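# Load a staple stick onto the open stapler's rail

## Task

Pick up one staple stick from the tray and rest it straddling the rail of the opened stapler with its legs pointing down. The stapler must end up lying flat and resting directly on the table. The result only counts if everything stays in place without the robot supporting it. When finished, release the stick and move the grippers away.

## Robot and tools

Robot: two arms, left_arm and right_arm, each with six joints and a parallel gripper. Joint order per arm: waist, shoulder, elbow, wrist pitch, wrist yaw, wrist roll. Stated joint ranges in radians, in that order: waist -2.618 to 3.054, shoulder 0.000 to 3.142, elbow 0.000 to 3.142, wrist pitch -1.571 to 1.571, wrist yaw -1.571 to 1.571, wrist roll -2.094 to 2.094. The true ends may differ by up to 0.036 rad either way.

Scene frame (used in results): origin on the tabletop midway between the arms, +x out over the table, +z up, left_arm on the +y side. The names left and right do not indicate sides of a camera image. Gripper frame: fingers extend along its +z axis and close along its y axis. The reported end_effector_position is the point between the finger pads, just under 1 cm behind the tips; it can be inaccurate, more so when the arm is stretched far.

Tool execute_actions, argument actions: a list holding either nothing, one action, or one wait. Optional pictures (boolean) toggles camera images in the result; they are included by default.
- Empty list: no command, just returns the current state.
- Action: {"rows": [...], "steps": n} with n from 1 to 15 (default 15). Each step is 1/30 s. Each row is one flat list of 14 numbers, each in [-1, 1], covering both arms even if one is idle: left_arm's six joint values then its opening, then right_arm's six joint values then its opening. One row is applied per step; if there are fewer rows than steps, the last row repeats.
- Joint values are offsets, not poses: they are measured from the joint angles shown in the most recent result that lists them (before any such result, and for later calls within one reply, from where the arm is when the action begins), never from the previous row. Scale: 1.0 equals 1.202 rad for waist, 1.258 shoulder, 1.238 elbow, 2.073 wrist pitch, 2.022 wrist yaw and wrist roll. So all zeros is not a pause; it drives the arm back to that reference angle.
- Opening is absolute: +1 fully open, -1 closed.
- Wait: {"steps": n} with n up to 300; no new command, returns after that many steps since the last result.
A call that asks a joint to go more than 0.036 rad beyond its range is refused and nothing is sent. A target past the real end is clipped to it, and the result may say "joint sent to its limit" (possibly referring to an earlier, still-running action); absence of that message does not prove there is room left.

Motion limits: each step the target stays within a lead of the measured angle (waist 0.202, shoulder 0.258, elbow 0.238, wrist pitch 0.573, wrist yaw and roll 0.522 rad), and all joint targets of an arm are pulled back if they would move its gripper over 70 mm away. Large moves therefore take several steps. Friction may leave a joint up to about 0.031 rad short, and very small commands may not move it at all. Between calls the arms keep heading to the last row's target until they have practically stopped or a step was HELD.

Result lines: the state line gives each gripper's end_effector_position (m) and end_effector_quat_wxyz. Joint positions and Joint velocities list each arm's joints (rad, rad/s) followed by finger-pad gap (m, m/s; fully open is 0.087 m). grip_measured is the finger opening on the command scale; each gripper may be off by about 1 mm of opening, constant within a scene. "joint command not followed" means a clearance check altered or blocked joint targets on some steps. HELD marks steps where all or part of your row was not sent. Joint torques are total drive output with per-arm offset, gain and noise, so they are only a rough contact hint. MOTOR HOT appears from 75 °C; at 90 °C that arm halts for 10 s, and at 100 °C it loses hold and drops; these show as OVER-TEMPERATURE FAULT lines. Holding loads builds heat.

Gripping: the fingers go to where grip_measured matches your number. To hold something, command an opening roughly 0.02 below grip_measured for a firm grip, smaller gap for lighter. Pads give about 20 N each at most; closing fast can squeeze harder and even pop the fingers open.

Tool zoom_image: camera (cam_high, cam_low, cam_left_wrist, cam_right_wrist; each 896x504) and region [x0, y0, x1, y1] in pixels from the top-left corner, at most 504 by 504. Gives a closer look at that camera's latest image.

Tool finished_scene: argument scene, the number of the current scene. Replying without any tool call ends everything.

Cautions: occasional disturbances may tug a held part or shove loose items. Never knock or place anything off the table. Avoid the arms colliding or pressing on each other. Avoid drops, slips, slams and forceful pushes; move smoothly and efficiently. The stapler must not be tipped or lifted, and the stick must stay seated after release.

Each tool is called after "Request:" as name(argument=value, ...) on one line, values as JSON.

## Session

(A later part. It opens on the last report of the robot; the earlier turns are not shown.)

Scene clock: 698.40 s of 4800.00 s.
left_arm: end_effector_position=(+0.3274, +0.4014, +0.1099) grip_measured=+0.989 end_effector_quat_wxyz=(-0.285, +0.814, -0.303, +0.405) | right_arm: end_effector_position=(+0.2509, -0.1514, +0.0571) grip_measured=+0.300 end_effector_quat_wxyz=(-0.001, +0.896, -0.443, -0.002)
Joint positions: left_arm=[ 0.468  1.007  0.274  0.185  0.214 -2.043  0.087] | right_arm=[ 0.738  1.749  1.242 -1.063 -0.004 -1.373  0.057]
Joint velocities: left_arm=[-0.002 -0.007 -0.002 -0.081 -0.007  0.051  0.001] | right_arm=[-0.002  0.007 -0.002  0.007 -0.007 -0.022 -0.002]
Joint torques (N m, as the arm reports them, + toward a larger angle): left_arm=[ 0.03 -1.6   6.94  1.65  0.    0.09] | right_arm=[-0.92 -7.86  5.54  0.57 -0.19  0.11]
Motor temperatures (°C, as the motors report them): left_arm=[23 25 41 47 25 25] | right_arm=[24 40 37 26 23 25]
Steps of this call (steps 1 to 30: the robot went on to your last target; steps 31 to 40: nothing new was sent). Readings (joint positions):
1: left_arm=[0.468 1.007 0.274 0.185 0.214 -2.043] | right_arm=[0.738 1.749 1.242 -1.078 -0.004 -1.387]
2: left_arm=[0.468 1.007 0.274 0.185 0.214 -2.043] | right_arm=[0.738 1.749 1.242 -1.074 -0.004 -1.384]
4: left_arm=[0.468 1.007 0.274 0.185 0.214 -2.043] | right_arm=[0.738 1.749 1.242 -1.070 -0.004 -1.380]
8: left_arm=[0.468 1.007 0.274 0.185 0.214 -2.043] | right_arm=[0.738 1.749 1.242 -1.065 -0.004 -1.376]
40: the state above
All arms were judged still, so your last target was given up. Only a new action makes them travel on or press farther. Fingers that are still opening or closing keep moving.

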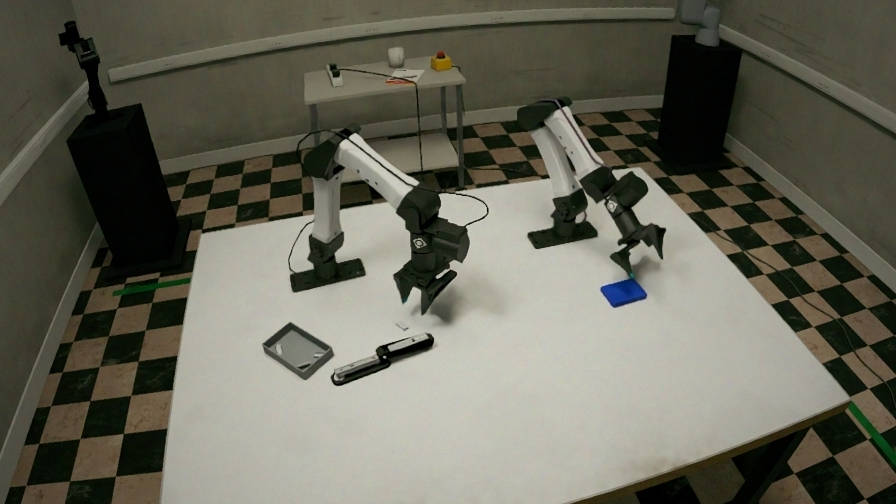

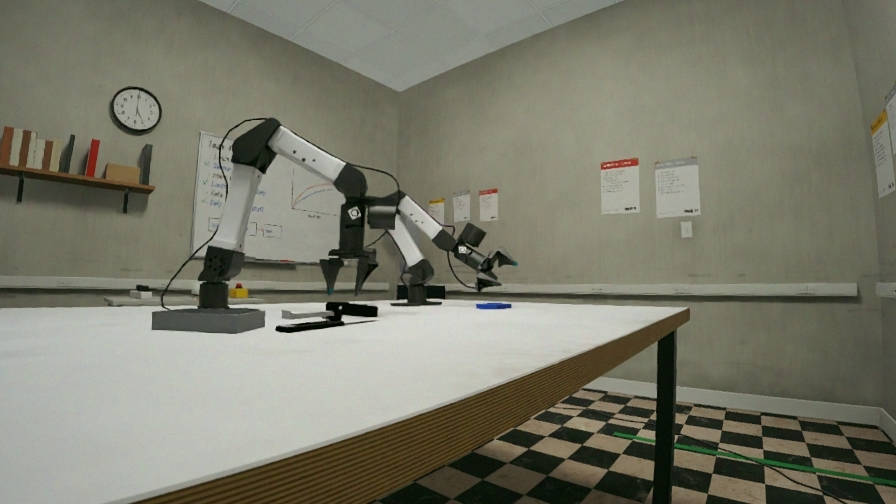

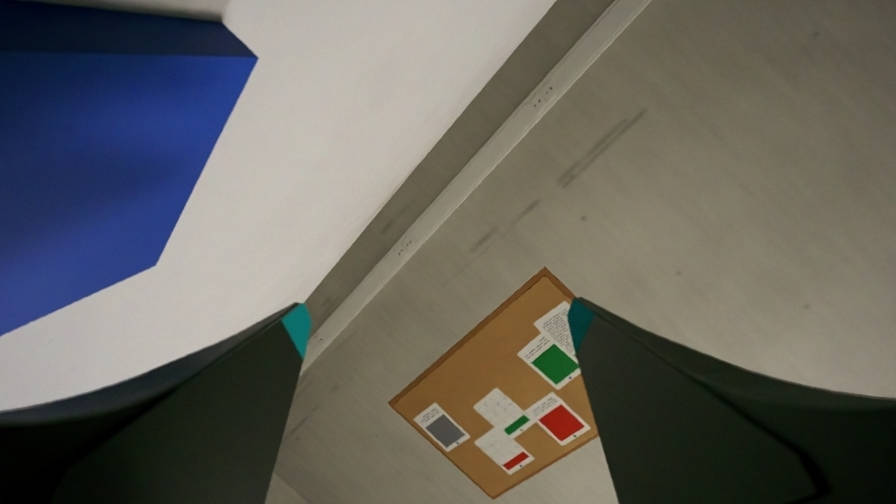

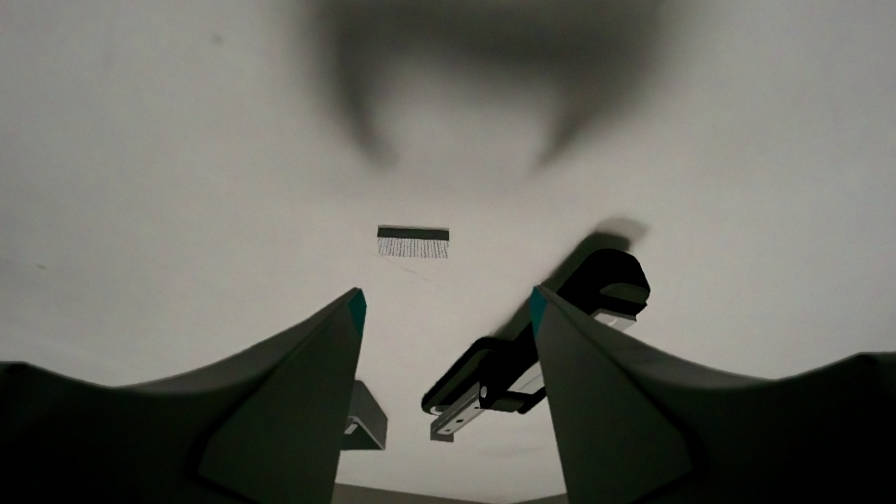

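Request:
execute_actions(actions=[{"rows": [[0,0,0,0,0,0,1, -0.02,0,-0.05,0.066,0,0.02,0.3],[0,0,0,0,0,0,1, -0.02,0,-0.05,0.066,0,0.02,0.3],[0,0,0,0,0,0,1, -0.02,0,-0.05,0.066,0,0.02,0.3],[0,0,0,0,0,0,1, -0.02,0,-0.05,0.066,0,0.02,0.3],[0,0,0,0,0,0,1, -0.02,0,-0.11,0.066,0,0.02,0.3]], "steps": 15}], pictures=false)

Request:
execute_actions(actions=[{"steps": 30}])

Scene clock: 710.77 s of 4800.00 s.
left_arm: end_effector_position=(+0.3274, +0.4014, +0.1099) grip_measured=+0.989 end_effector_quat_wxyz=(-0.285, +0.814, -0.303, +0.405) | right_arm: end_effector_position=(+0.2459, -0.1644, +0.0288) grip_measured=+0.300 end_effector_quat_wxyz=(+0.001, +0.885, -0.465, -0.003)
Joint positions: left_arm=[ 0.468  1.007  0.274  0.185  0.214 -2.043  0.087] | right_arm=[ 0.721  1.748  1.122 -0.949 -0.004 -1.342  0.057]
Joint velocities: left_arm=[-0.002 -0.002  0.002  0.037 -0.051  0.022 -0.001] | right_arm=[ 0.002 -0.002  0.022  0.11  -0.081 -0.051  0.   ]
Joint torques (N m, as the arm reports them, + toward a larger angle): left_arm=[-0.07 -1.66  6.88  1.63 -0.01  0.11] | right_arm=[-0.82 -6.89  4.85  0.54 -0.22  0.11]
Motor temperatures (°C, as the motors report them): left_arm=[23 25 41 47 25 25] | right_arm=[24 39 36 26 23 25]
Steps of this call (steps 1 to 90: nothing new was sent; then 8.87 s passed at rest; steps 91 to 105: all 15 steps of this action). Readings (joint positions):
91: left_arm=[0.468 1.007 0.274 0.185 0.214 -2.043] | right_arm=[0.737 1.749 1.235 -1.048 -0.004 -1.368]
92: left_arm=[0.468 1.007 0.274 0.185 0.214 -2.043] | right_arm=[0.734 1.749 1.225 -1.025 -0.004 -1.363]
94: left_arm=[0.468 1.007 0.274 0.185 0.214 -2.043] | right_arm=[0.726 1.749 1.207 -0.995 -0.004 -1.355]
98: left_arm=[0.468 1.007 0.274 0.185 0.214 -2.043] | right_arm=[0.721 1.748 1.137 -0.957 -0.004 -1.346]
105: the state above

Scene clock: 711.77 s of 4800.00 s.
left_arm: end_effector_position=(+0.3274, +0.4014, +0.1099) grip_measured=+0.989 end_effector_quat_wxyz=(-0.285, +0.814, -0.303, +0.405) | right_arm: end_effector_position=(+0.2466, -0.1636, +0.0287) grip_measured=+0.300 end_effector_quat_wxyz=(-0.001, +0.885, -0.466, -0.002)
Joint positions: left_arm=[ 0.468  1.007  0.274  0.185  0.214 -2.043  0.087] | right_arm=[ 0.721  1.748  1.122 -0.944 -0.004 -1.34   0.057]
Joint velocities: left_arm=[-0.002 -0.012  0.002  0.066 -0.051 -0.051 -0.002] | right_arm=[-0.017  0.012 -0.002 -0.037 -0.037 -0.081 -0.001]
Joint torques (N m, as the arm reports them, + toward a larger angle): left_arm=[ 0.01 -1.7   6.87  1.64 -0.01  0.1 ] | right_arm=[-0.83 -6.9   4.84  0.58 -0.22  0.11]
Motor temperatures (°C, as the motors report them): left_arm=[23 25 41 47 25 25] | right_arm=[24 39 36 26 23 25]
Steps of this call (steps 1 to 15: the robot went on to your last target; steps 16 to 30: nothing new was sent). Readings (joint positions):
1: left_arm=[0.468 1.007 0.274 0.185 0.214 -2.043] | right_arm=[0.721 1.748 1.122 -0.948 -0.004 -1.342]
2: left_arm=[0.468 1.007 0.274 0.185 0.214 -2.043] | right_arm=[0.721 1.748 1.122 -0.947 -0.004 -1.341]
4: left_arm=[0.468 1.007 0.274 0.185 0.214 -2.043] | right_arm=[0.721 1.748 1.122 -0.946 -0.004 -1.341]
8: left_arm=[0.468 1.007 0.274 0.185 0.214 -2.043] | right_arm=[0.721 1.748 1.122 -0.945 -0.004 -1.341]
30: the state above
All arms were judged still, so your last target was given up. Only a new action makes them travel on or press farther. Fingers that are still opening or closing keep moving.

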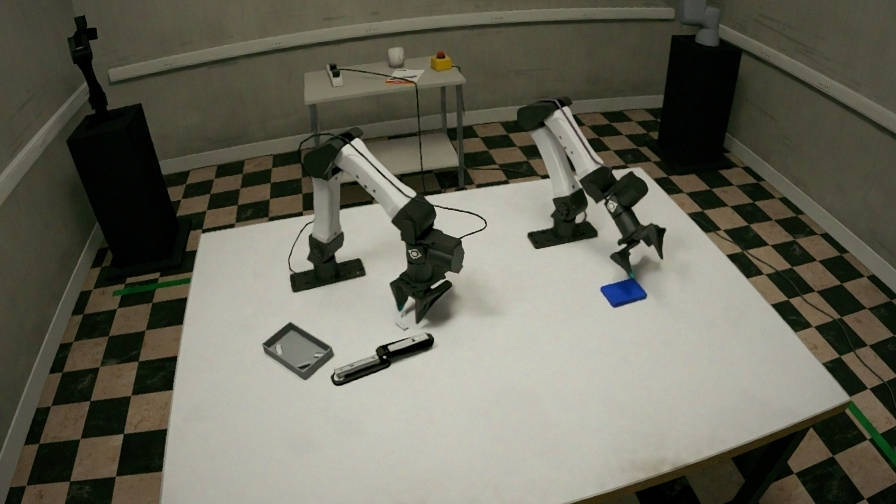

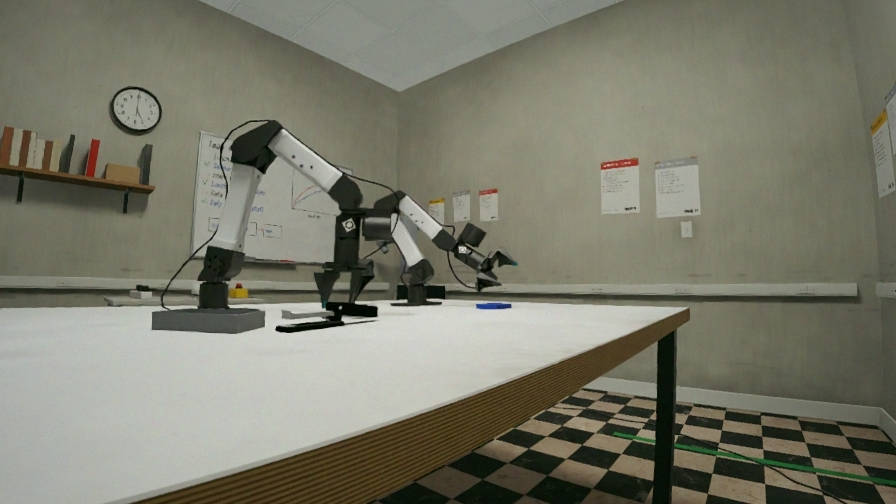

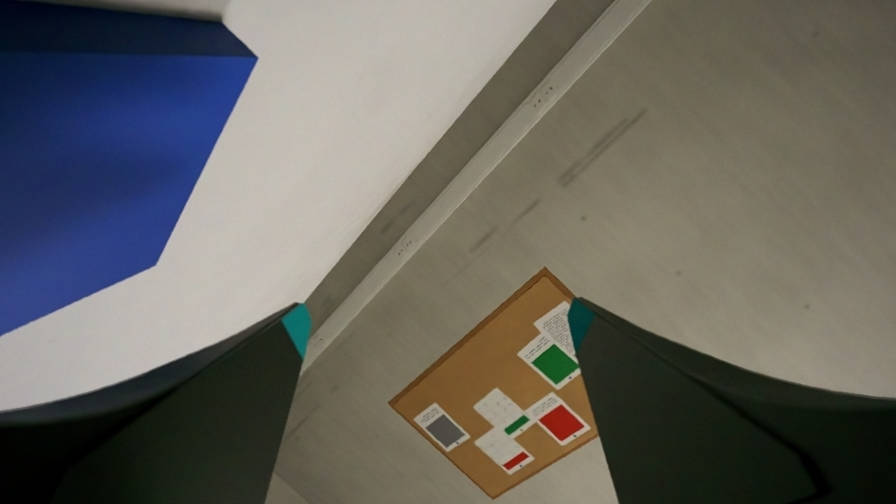

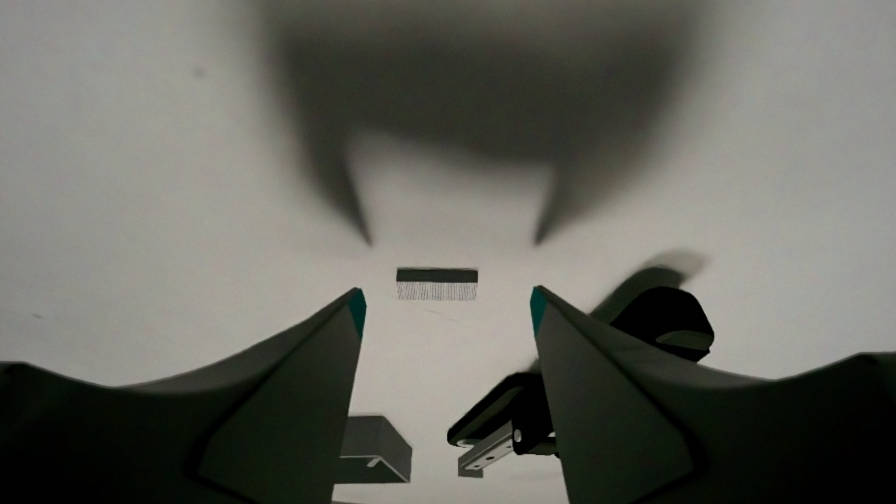

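Request:
execute_actions(actions=[{"rows": [[0,0,0,0,0,0,1, -0.02,0,-0.03,0.045,0,0,0.3],[0,0,0,0,0,0,1, -0.02,0,-0.03,0.045,0,0,0.3],[0,0,0,0,0,0,1, -0.02,0,-0.03,0.045,0,0,0.3],[0,0,0,0,0,0,1, -0.02,0,-0.03,0.045,0,0,0.3],[0,0,0,0,0,0,1, -0.02,0,-0.073,0.045,0,0,0.3]], "steps": 15}], pictures=false)

Request:
execute_actions(actions=[{"steps": 15}], pictures=false)

Request:
execute_actions(actions=[{"rows": [[0,0,0,0,0,0,1, 0,0,0,0,0,0,0.15],[0,0,0,0,0,0,1, 0,0,0,0,0,0,0.0],[0,0,0,0,0,0,1, 0,0,0,0,0,0,-0.15],[0,0,0,0,0,0,1, 0,0,0,0,0,0,-0.25],[0,0,0,0,0,0,1, 0,0,0,0,0,0,-0.3],[0,0,0,0,0,0,1, 0,0,0,0,0,0,-0.35],[0,0,0,0,0,0,1, 0,0,0,0,0,0,-0.39],[0,0,0,0,0,0,1, 0,0,0,0,0,0,-0.43]], "steps": 15}])

Scene clock: 723.97 s of 4800.00 s.
left_arm: end_effector_position=(+0.3274, +0.4014, +0.1099) grip_measured=+0.989 end_effector_quat_wxyz=(-0.285, +0.814, -0.303, +0.405) | right_arm: end_effector_position=(+0.2450, -0.1726, +0.0122) grip_measured=+0.300 end_effector_quat_wxyz=(-0.002, +0.881, -0.473, -0.002)
Joint positions: left_arm=[ 0.468  1.007  0.274  0.185  0.214 -2.043  0.087] | right_arm=[ 0.704  1.748  1.05  -0.871 -0.004 -1.34   0.057]
Joint velocities: left_arm=[-0.022  0.007  0.007 -0.066 -0.037  0.095 -0.001] | right_arm=[-0.012 -0.002  0.002 -0.007 -0.11   0.051  0.   ]
Joint torques (N m, as the arm reports them, + toward a larger angle): left_arm=[ 0.02 -1.68  6.88  1.66  0.    0.09] | right_arm=[-0.85 -6.83  4.46  0.59 -0.23  0.02]
Motor temperatures (°C, as the motors report them): left_arm=[23 25 41 47 25 25] | right_arm=[24 38 36 26 23 25]
Steps of this call (steps 1 to 90: nothing new was sent; then 8.70 s passed at rest; steps 91 to 105: all 15 steps of this action). Readings (joint positions):
91: left_arm=[0.468 1.007 0.274 0.185 0.214 -2.043] | right_arm=[0.719 1.748 1.119 -0.936 -0.004 -1.340]
92: left_arm=[0.468 1.007 0.274 0.185 0.214 -2.043] | right_arm=[0.716 1.748 1.115 -0.922 -0.004 -1.340]
94: left_arm=[0.468 1.007 0.274 0.185 0.214 -2.043] | right_arm=[0.708 1.748 1.110 -0.902 -0.004 -1.340]
98: left_arm=[0.468 1.007 0.274 0.185 0.214 -2.043] | right_arm=[0.704 1.748 1.062 -0.874 -0.004 -1.340]
105: the state above

Scene clock: 724.47 s of 4800.00 s.
left_arm: end_effector_position=(+0.3274, +0.4014, +0.1099) grip_measured=+0.989 end_effector_quat_wxyz=(-0.285, +0.814, -0.303, +0.405) | right_arm: end_effector_position=(+0.2453, -0.1722, +0.0122) grip_measured=+0.300 end_effector_quat_wxyz=(-0.002, +0.881, -0.473, -0.002)
Joint positions: left_arm=[ 0.468  1.007  0.274  0.185  0.214 -2.043  0.087] | right_arm=[ 0.704  1.748  1.05  -0.869 -0.004 -1.34   0.057]
Joint velocities: left_arm=[ 0.007 -0.002 -0.012  0.007  0.037 -0.051  0.001] | right_arm=[-0.007  0.012 -0.007 -0.037 -0.037 -0.022 -0.   ]
Joint torques (N m, as the arm reports them, + toward a larger angle): left_arm=[-0.04 -1.66  6.88  1.67  0.01  0.12] | right_arm=[-0.85 -6.82  4.48  0.59 -0.23  0.02]
Motor temperatures (°C, as the motors report them): left_arm=[23 25 41 47 25 25] | right_arm=[24 38 36 26 23 25]
Steps of this call (steps 1 to 15: the robot went on to your last target). Readings (joint positions):
1: left_arm=[0.468 1.007 0.274 0.185 0.214 -2.043] | right_arm=[0.704 1.748 1.050 -0.870 -0.004 -1.340]
2: left_arm=[0.468 1.007 0.274 0.185 0.214 -2.043] | right_arm=[0.704 1.748 1.050 -0.870 -0.004 -1.340]
4: left_arm=[0.468 1.007 0.274 0.185 0.214 -2.043] | right_arm=[0.704 1.748 1.050 -0.870 -0.004 -1.340]
8: left_arm=[0.468 1.007 0.274 0.185 0.214 -2.043] | right_arm=[0.704 1.748 1.050 -0.869 -0.004 -1.340]
15: the state above
All arms were judged still, so your last target was given up. Only a new action makes them travel on or press farther. Fingers that are still opening or closing keep moving.

Scene clock: 724.97 s of 4800.00 s.
left_arm: end_effector_position=(+0.3274, +0.4014, +0.1099) grip_measured=+0.989 end_effector_quat_wxyz=(-0.285, +0.814, -0.303, +0.405) | right_arm: end_effector_position=(+0.2453, -0.1722, +0.0122) grip_measured=-0.430 end_effector_quat_wxyz=(-0.002, +0.881, -0.473, -0.002)
Joint positions: left_arm=[ 0.468  1.007  0.274  0.185  0.214 -2.043  0.087] | right_arm=[ 0.704  1.748  1.05  -0.869 -0.004 -1.34   0.025]
Joint velocities: left_arm=[ 0.007 -0.012 -0.027 -0.022 -0.007 -0.022 -0.001] | right_arm=[-0.007 -0.007 -0.007 -0.022 -0.037 -0.022  0.   ]
Joint torques (N m, as the arm reports them, + toward a larger angle): left_arm=[-0.03 -1.62  6.85  1.66  0.    0.09] | right_arm=[-0.3  -6.81  6.1   0.39 -0.23  0.02]
Motor temperatures (°C, as the motors report them): left_arm=[23 25 41 47 25 25] | right_arm=[24 38 36 26 23 25]
Steps of this call (steps 1 to 15: all 15 steps of this action). Readings (joint positions):
1: left_arm=[0.468 1.007 0.274 0.185 0.214 -2.043] | right_arm=[0.704 1.748 1.050 -0.869 -0.004 -1.340]
2: left_arm=[0.468 1.007 0.274 0.185 0.214 -2.043] | right_arm=[0.704 1.748 1.050 -0.869 -0.004 -1.340]
4: left_arm=[0.468 1.007 0.274 0.185 0.214 -2.043] | right_arm=[0.704 1.748 1.050 -0.869 -0.004 -1.340]
8: left_arm=[0.468 1.007 0.274 0.185 0.214 -2.043] | right_arm=[0.704 1.748 1.050 -0.869 -0.004 -1.340]
15: the state above

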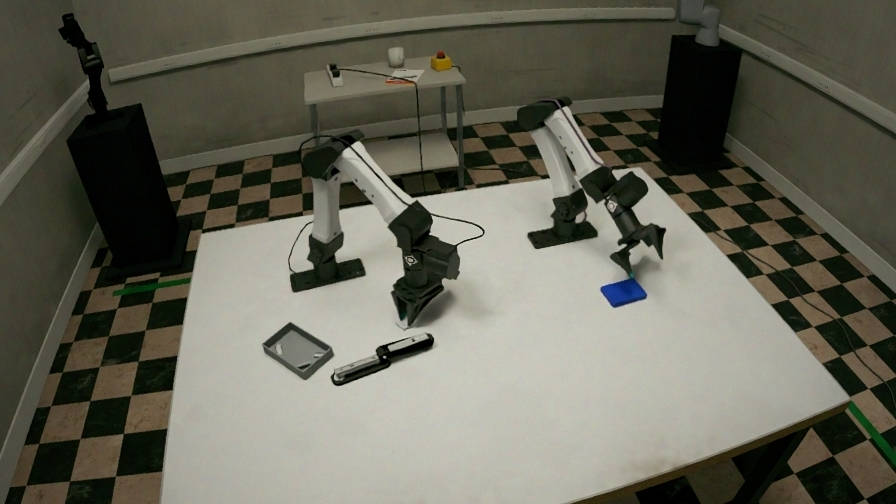

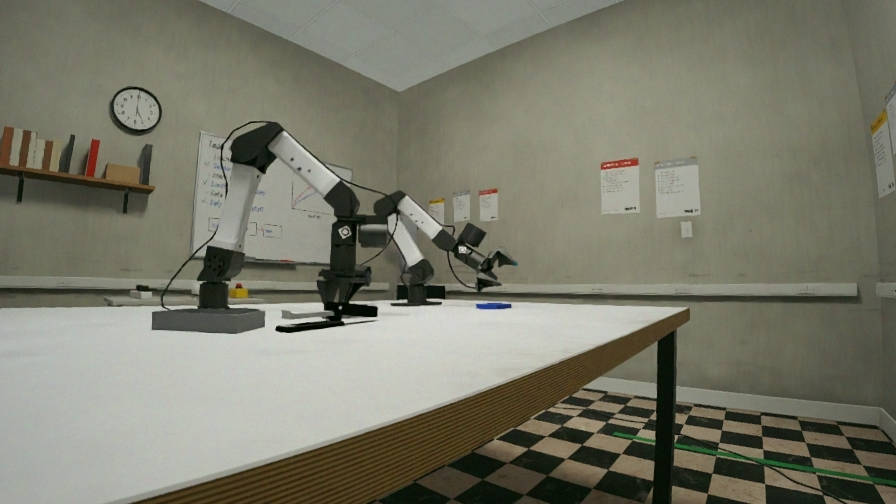

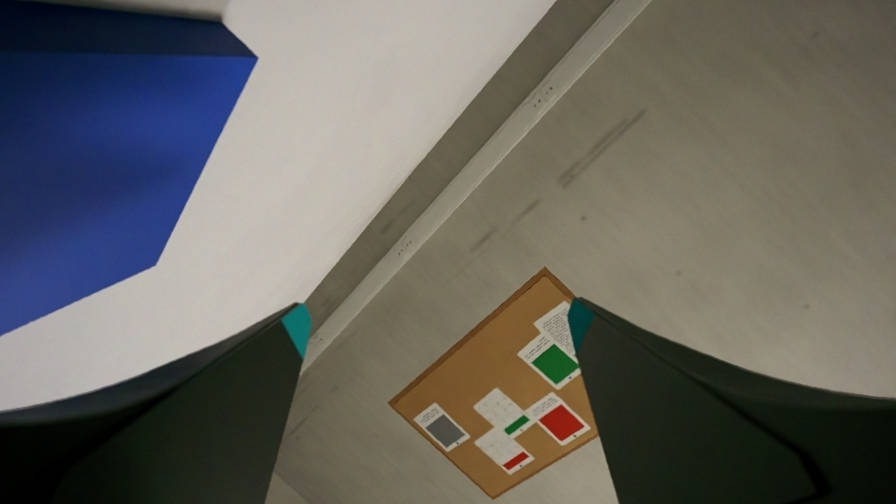

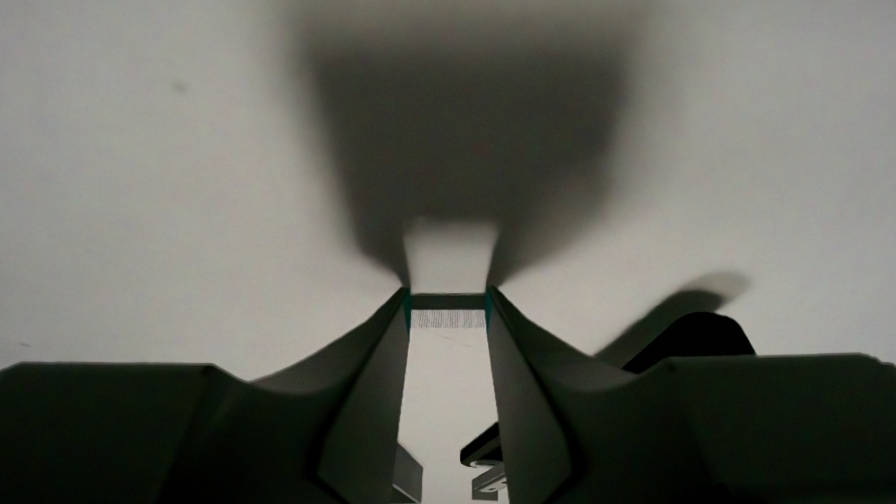

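Request:
execute_actions(actions=[{"rows": [[0,0,0,0,0,0,1, 0,0,0,0,0,0,0.1],[0,0,0,0,0,0,1, 0,0,0,0,0,0,0.1],[0,0,0,0,0,0,1, -0.025,0,0,0.025,0,0,0.1],[0,0,0,0,0,0,1, -0.025,0,0,0.025,0,0,0.1],[0,0,0,0,0,0,1, -0.025,0,0,0.025,0,0,0.1],[0,0,0,0,0,0,1, -0.025,0,0,0.025,0,0,0.1],[0,0,0,0,0,0,1, -0.025,0,-0.04,0.025,0,0,0.1]], "steps": 15}])

Scene clock: 731.47 s of 4800.00 s.
left_arm: end_effector_position=(+0.3274, +0.4014, +0.1099) grip_measured=+0.989 end_effector_quat_wxyz=(-0.285, +0.814, -0.303, +0.405) | right_arm: end_effector_position=(+0.2511, -0.1759, +0.0082) grip_measured=+0.100 end_effector_quat_wxyz=(-0.011, +0.875, -0.483, +0.001)
Joint positions: left_arm=[ 0.468  1.007  0.274  0.185  0.214 -2.043  0.087] | right_arm=[ 0.68   1.748  1.033 -0.835 -0.004 -1.341  0.048]
Joint velocities: left_arm=[-0.007 -0.002 -0.012 -0.081 -0.037  0.007  0.001] | right_arm=[-0.002 -0.007  0.002  0.007  0.037 -0.022 -0.   ]
Joint torques (N m, as the arm reports them, + toward a larger angle): left_arm=[ 0.06 -1.72  6.78  1.65  0.    0.1 ] | right_arm=[-0.8  -6.82  3.3   0.62 -0.22  0.04]
Motor temperatures (°C, as the motors report them): left_arm=[23 25 41 47 25 25] | right_arm=[24 38 36 26 23 25]
Steps of this call (steps 1 to 15: the robot went on to your last target; steps 16 to 90: nothing new was sent; then 3.00 s passed at rest; steps 91 to 105: all 15 steps of this action). Readings (joint positions):
91: left_arm=[0.468 1.007 0.274 0.185 0.214 -2.043] | right_arm=[0.704 1.748 1.050 -0.869 -0.004 -1.340]
92: left_arm=[0.468 1.007 0.274 0.185 0.214 -2.043] | right_arm=[0.704 1.748 1.050 -0.869 -0.004 -1.340]
94: left_arm=[0.468 1.007 0.274 0.185 0.214 -2.043] | right_arm=[0.697 1.748 1.050 -0.861 -0.005 -1.340]
98: left_arm=[0.468 1.007 0.274 0.185 0.214 -2.043] | right_arm=[0.681 1.748 1.041 -0.839 -0.005 -1.340]
105: the state above

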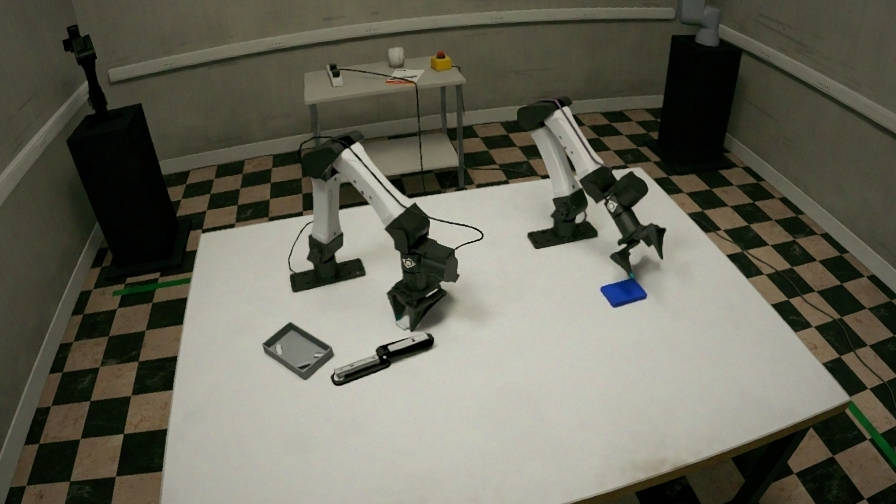

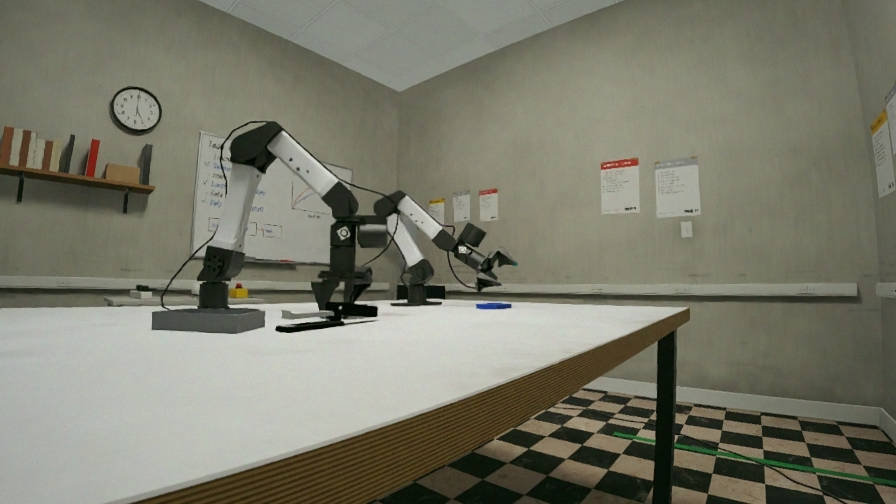

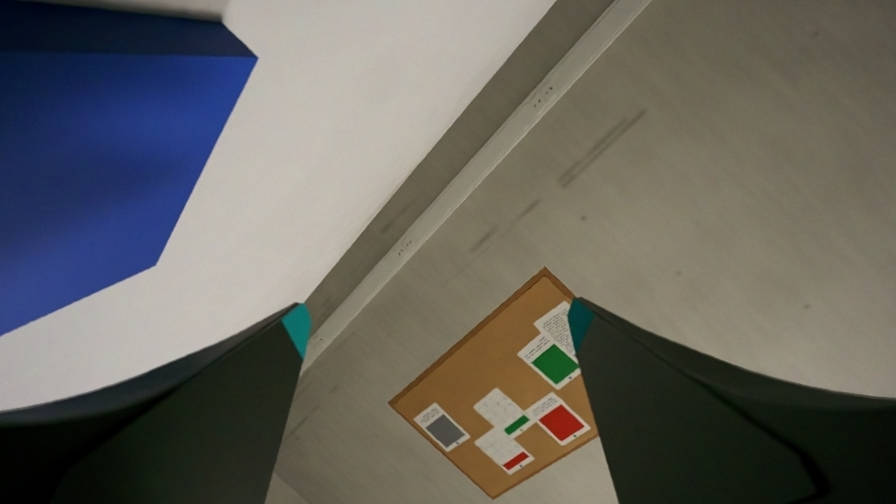

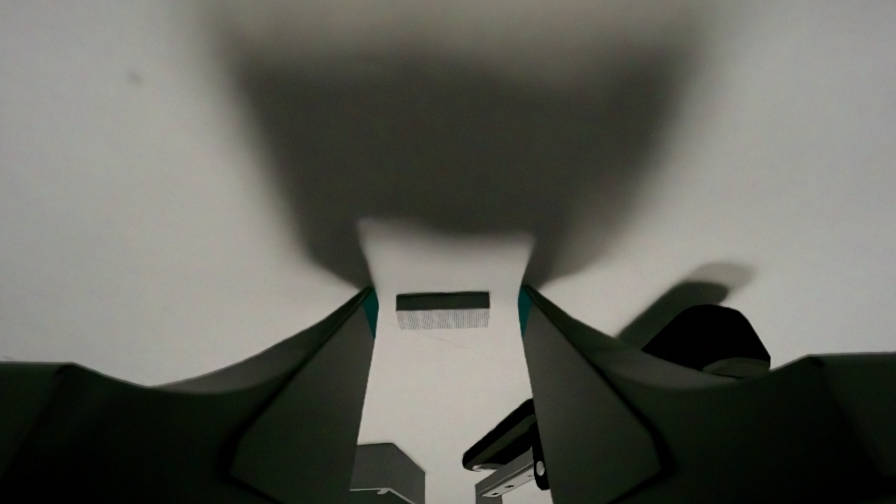

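Request:
execute_actions(actions=[{"rows": [[0,0,0,0,0,0,1, 0,0,0,0,0,0,0.0],[0,0,0,0,0,0,1, 0,0,0,0,0,0,-0.1],[0,0,0,0,0,0,1, 0,0,0,0,0,0,-0.2],[0,0,0,0,0,0,1, 0,0,0,0,0,0,-0.25],[0,0,0,0,0,0,1, 0,0,0,0,0,0,-0.3],[0,0,0,0,0,0,1, 0,0,0,0,0,0,-0.35],[0,0,0,0,0,0,1, 0,0,0,0,0,0,-0.39],[0,0,0,0,0,0,1, 0,0,0,0,0,0,-0.44]], "steps": 15}], pictures=false)

Scene clock: 743.33 s of 4800.00 s.
left_arm: end_effector_position=(+0.3274, +0.4014, +0.1099) grip_measured=+0.989 end_effector_quat_wxyz=(-0.285, +0.814, -0.303, +0.405) | right_arm: end_effector_position=(+0.2507, -0.1769, +0.0084) grip_measured=-0.387 end_effector_quat_wxyz=(-0.008, +0.875, -0.484, +0.001)
Joint positions: left_arm=[ 0.468  1.007  0.274  0.185  0.214 -2.043  0.087] | right_arm=[ 0.68   1.748  1.033 -0.839 -0.002 -1.34   0.027]
Joint velocities: left_arm=[ 0.007 -0.022  0.002 -0.037  0.051  0.022  0.   ] | right_arm=[ 0.002 -0.002 -0.017  0.037  0.037 -0.022  0.   ]
Joint torques (N m, as the arm reports them, + toward a larger angle): left_arm=[ 0.03 -1.62  6.94  1.66 -0.01  0.12] | right_arm=[-0.3  -6.79  6.09  0.47 -0.25  0.02]
Motor temperatures (°C, as the motors report them): left_arm=[23 25 41 47 25 25] | right_arm=[24 37 36 26 23 25]
Steps of this call (steps 1 to 15: the robot went on to your last target; steps 16 to 90: nothing new was sent; then 8.37 s passed at rest; steps 91 to 105: all 15 steps of this action). Readings (joint positions):
91: left_arm=[0.468 1.007 0.274 0.185 0.214 -2.043] | right_arm=[0.680 1.748 1.033 -0.838 -0.005 -1.340]
92: left_arm=[0.468 1.007 0.274 0.185 0.214 -2.043] | right_arm=[0.680 1.748 1.033 -0.839 -0.005 -1.340]
94: left_arm=[0.468 1.007 0.274 0.185 0.214 -2.043] | right_arm=[0.680 1.748 1.033 -0.839 -0.003 -1.340]
98: left_arm=[0.468 1.007 0.274 0.185 0.214 -2.043] | right_arm=[0.680 1.748 1.033 -0.839 -0.002 -1.340]
105: the state above

Request:
execute_actions(actions=[{"rows": [[0,0,0,0,0,0,1, 0,0,0.1,-0.07,0,0,-0.42],[0,0,0,0,0,0,1, 0,0,0.1,-0.07,0,0,-0.42],[0,0,0,0,0,0,1, 0,0,0.1,-0.07,0,0,-0.42],[0,0,0,0,0,0,1, 0,0.01,0.2,-0.13,0,0,-0.42],[0,0,0,0,0,0,1, 0,0.01,0.2,-0.13,0,0,-0.42],[0,0,0,0,0,0,1, 0,0.01,0.2,-0.13,0,0,-0.42],[0,0,0,0,0,0,1, 0,0.02,0.3,-0.19,0,0,-0.42],[0,0,0,0,0,0,1, 0,0.02,0.3,-0.19,0,0,-0.42],[0,0,0,0,0,0,1, 0,0.02,0.3,-0.19,0,0,-0.42],[0,0,0,0,0,0,1, 0,0.03,0.4,-0.24,0,0,-0.42],[0,0,0,0,0,0,1, 0,0.03,0.4,-0.24,0,0,-0.42],[0,0,0,0,0,0,1, 0,0.03,0.4,-0.24,0,0,-0.42],[0,0,0,0,0,0,1, 0,0.04,0.46,-0.26,0,0,-0.42]], "steps": 15}], pictures=false)

Request:
execute_actions(actions=[{"steps": 20}], pictures=false)

Request:
execute_actions(actions=[{"rows": [[0,0,0,0,0,0,1, -0.5,0,0,0,0,0.61,-0.42]], "steps": 15}], pictures=false)

Request:
execute_actions(actions=[{"steps": 30}])

Scene clock: 757.17 s of 4800.00 s.
left_arm: end_effector_position=(+0.3274, +0.4014, +0.1099) grip_measured=+0.989 end_effector_quat_wxyz=(-0.285, +0.814, -0.303, +0.405) | right_arm: end_effector_position=(+0.2869, -0.1403, +0.1271) grip_measured=-0.387 end_effector_quat_wxyz=(-0.038, +0.875, -0.483, +0.010)
Joint positions: left_arm=[ 0.468  1.007  0.274  0.185  0.214 -2.043  0.087] | right_arm=[ 0.68   1.78   1.559 -1.272 -0.002 -1.34   0.027]
Joint velocities: left_arm=[-0.002  0.002  0.002 -0.022  0.022 -0.022  0.001] | right_arm=[-0.017  0.012  0.535 -0.447  0.007 -0.022  0.   ]
Joint torques (N m, as the arm reports them, + toward a larger angle): left_arm=[-0.16 -1.63  6.85  1.66  0.    0.09] | right_arm=[-0.29 -6.27  7.74  0.16 -0.23  0.03]
Motor temperatures (°C, as the motors report them): left_arm=[23 25 41 47 25 25] | right_arm=[24 37 36 25 23 25]
Steps of this call (steps 1 to 15: the robot went on to your last target; steps 16 to 90: nothing new was sent; then 10.33 s passed at rest; steps 91 to 105: all 15 steps of this action). Readings (joint positions):
91: left_arm=[0.468 1.007 0.274 0.185 0.214 -2.043] | right_arm=[0.680 1.749 1.049 -0.863 -0.002 -1.340]
92: left_arm=[0.468 1.007 0.274 0.185 0.214 -2.043] | right_arm=[0.680 1.752 1.073 -0.894 -0.002 -1.340]
94: left_arm=[0.468 1.007 0.274 0.185 0.214 -2.043] | right_arm=[0.680 1.755 1.135 -0.946 -0.002 -1.340]
98: left_arm=[0.468 1.007 0.274 0.185 0.214 -2.043] | right_arm=[0.680 1.767 1.312 -1.074 -0.002 -1.340]
105: the state above

Scene clock: 757.83 s of 4800.00 s.
left_arm: end_effector_position=(+0.3274, +0.4014, +0.1099) grip_measured=+0.989 end_effector_quat_wxyz=(-0.285, +0.814, -0.303, +0.405) | right_arm: end_effector_position=(+0.2745, -0.1528, +0.1321) grip_measured=-0.387 end_effector_quat_wxyz=(-0.004, +0.875, -0.484, +0.000)
Joint positions: left_arm=[ 0.468  1.007  0.274  0.185  0.214 -2.043  0.087] | right_arm=[ 0.68   1.78   1.58  -1.362 -0.002 -1.34   0.027]
Joint velocities: left_arm=[-0.012  0.027  0.007  0.007  0.051 -0.007  0.001] | right_arm=[ 0.002 -0.012 -0.007  0.007 -0.022  0.022  0.   ]
Joint torques (N m, as the arm reports them, + toward a larger angle): left_arm=[ 0.07 -1.6   6.87  1.66  0.    0.09] | right_arm=[-0.3  -6.16  8.66  0.23 -0.22  0.02]
Motor temperatures (°C, as the motors report them): left_arm=[23 25 41 47 25 25] | right_arm=[24 37 36 25 23 25]
Steps of this call (steps 1 to 20: the robot went on to your last target). Readings (joint positions):
1: left_arm=[0.468 1.007 0.274 0.185 0.214 -2.043] | right_arm=[0.680 1.780 1.574 -1.286 -0.002 -1.340]
2: left_arm=[0.468 1.007 0.274 0.185 0.214 -2.043] | right_arm=[0.680 1.780 1.579 -1.298 -0.002 -1.340]
4: left_arm=[0.468 1.007 0.274 0.185 0.214 -2.043] | right_arm=[0.680 1.780 1.580 -1.320 -0.002 -1.340]
8: left_arm=[0.468 1.007 0.274 0.185 0.214 -2.043] | right_arm=[0.680 1.780 1.580 -1.348 -0.002 -1.340]
20: the state above

Scene clock: 758.33 s of 4800.00 s.
left_arm: end_effector_position=(+0.3274, +0.4014, +0.1099) grip_measured=+0.989 end_effector_quat_wxyz=(-0.285, +0.814, -0.303, +0.405) | right_arm: end_effector_position=(+0.3094, -0.3115, +0.1317) grip_measured=-0.387 end_effector_quat_wxyz=(+0.009, -0.190, +0.982, -0.004)
Joint positions: left_arm=[ 0.468  1.007  0.274  0.185  0.214 -2.043  0.087] | right_arm=[ 0.063  1.78   1.58  -1.352  0.008 -0.208  0.027]
Joint velocities: left_arm=[ 0.012  0.012 -0.002  0.037 -0.051 -0.051  0.   ] | right_arm=[ 0.183 -0.022 -0.007  0.037 -0.022  0.579 -0.001]
Joint torques (N m, as the arm reports them, + toward a larger angle): left_arm=[ 0.08 -1.74  6.89  1.67  0.    0.1 ] | right_arm=[ 0.03 -7.63  6.76  0.38 -0.21  0.11]
Motor temperatures (°C, as the motors report them): left_arm=[23 25 41 47 25 25] | right_arm=[24 37 36 25 23 25]
Steps of this call (steps 1 to 15: all 15 steps of this action). Readings (joint positions):
1: left_arm=[0.468 1.007 0.274 0.185 0.214 -2.043] | right_arm=[0.661 1.780 1.580 -1.363 -0.011 -1.263]
2: left_arm=[0.468 1.007 0.274 0.185 0.214 -2.043] | right_arm=[0.618 1.780 1.580 -1.362 -0.019 -1.165]
4: left_arm=[0.468 1.007 0.274 0.185 0.214 -2.043] | right_arm=[0.486 1.780 1.580 -1.360 -0.018 -0.967]
8: left_arm=[0.468 1.007 0.274 0.185 0.214 -2.043] | right_arm=[0.192 1.780 1.580 -1.353 -0.012 -0.572]
15: the state above

Scene clock: 759.33 s of 4800.00 s.
left_arm: end_effector_position=(+0.3274, +0.4014, +0.1099) grip_measured=+0.989 end_effector_quat_wxyz=(-0.285, +0.814, -0.303, +0.405) | right_arm: end_effector_position=(+0.3075, -0.3039, +0.1316) grip_measured=-0.387 end_effector_quat_wxyz=(+0.009, -0.149, +0.989, -0.002)
Joint positions: left_arm=[ 0.468  1.007  0.274  0.185  0.214 -2.043  0.087] | right_arm=[ 0.074  1.78   1.58  -1.352  0.004 -0.115  0.027]
Joint velocities: left_arm=[-0.007 -0.007  0.002  0.051  0.007  0.022  0.001] | right_arm=[ 0.007  0.007 -0.002 -0.022  0.007  0.037  0.001]
Joint torques (N m, as the arm reports them, + toward a larger angle): left_arm=[ 0.01 -1.63  6.92  1.64  0.01  0.09] | right_arm=[ 0.09 -7.63  6.76  0.39 -0.22  0.12]
Motor temperatures (°C, as the motors report them): left_arm=[23 25 41 47 25 25] | right_arm=[24 37 36 25 23 25]
Steps of this call (steps 1 to 30: the robot went on to your last target). Readings (joint positions):
1: left_arm=[0.468 1.007 0.274 0.185 0.214 -2.043] | right_arm=[0.068 1.780 1.580 -1.352 0.007 -0.189]
2: left_arm=[0.468 1.007 0.274 0.185 0.214 -2.043] | right_arm=[0.072 1.780 1.580 -1.352 0.006 -0.174]
4: left_arm=[0.468 1.007 0.274 0.185 0.214 -2.043] | right_arm=[0.074 1.780 1.580 -1.352 0.004 -0.153]
8: left_arm=[0.468 1.007 0.274 0.185 0.214 -2.043] | right_arm=[0.074 1.780 1.580 -1.352 0.004 -0.130]
30: the state above
All arms were judged still, so your last target was given up. Only a new action makes them travel on or press farther. Fingers that are still opening or closing keep moving.

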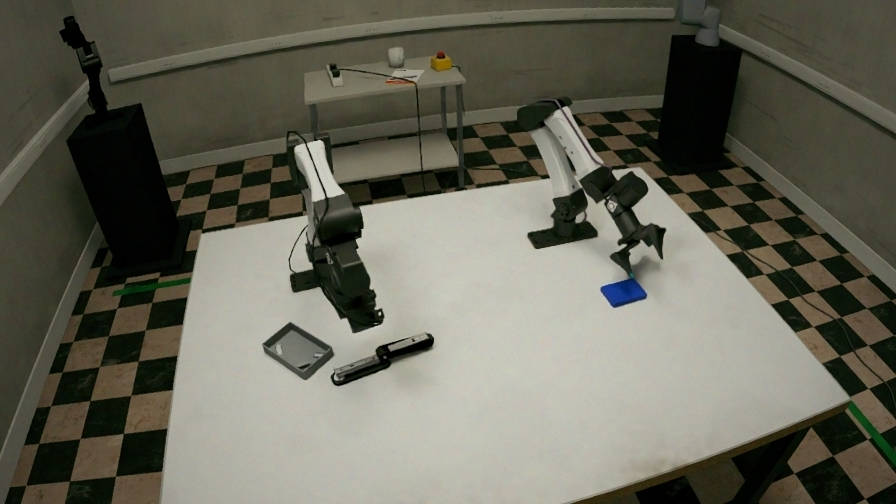

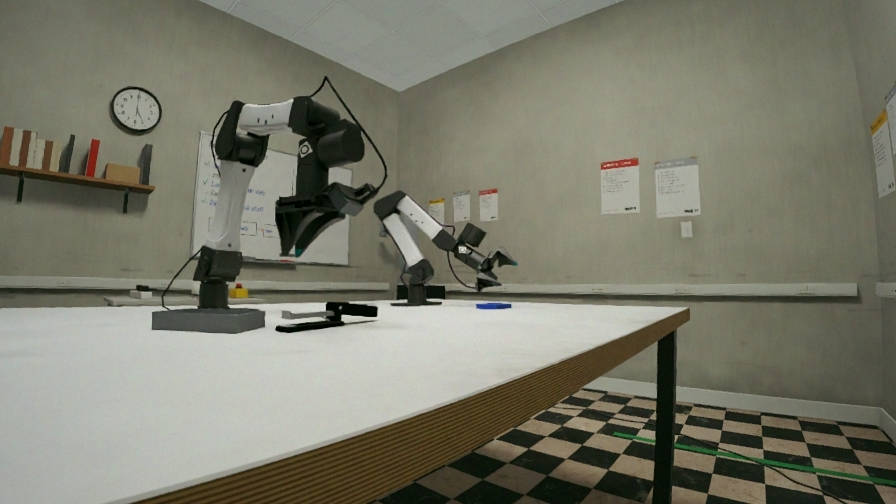

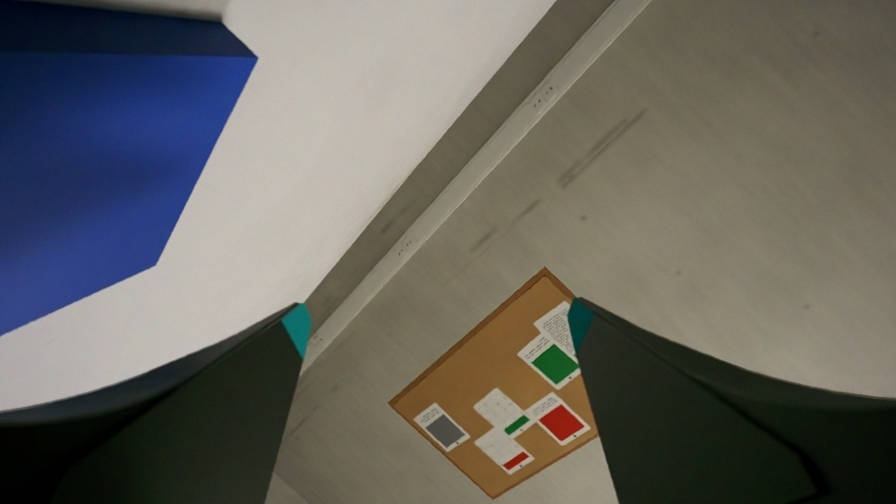

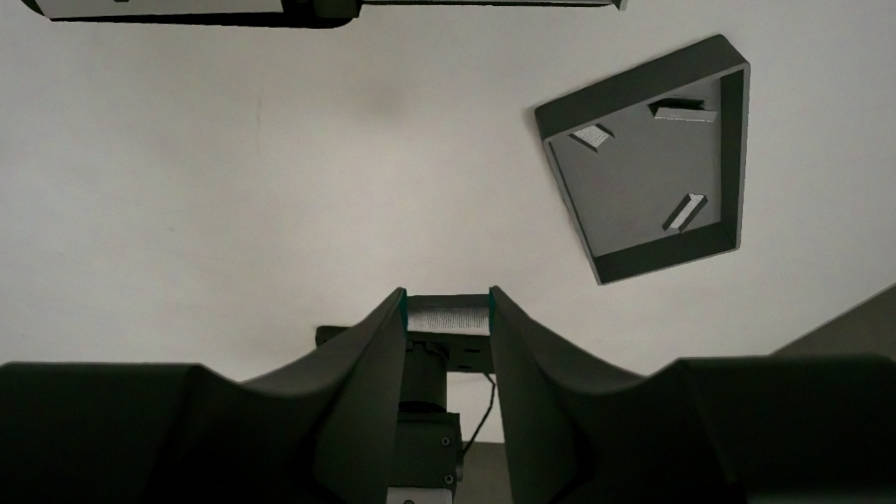

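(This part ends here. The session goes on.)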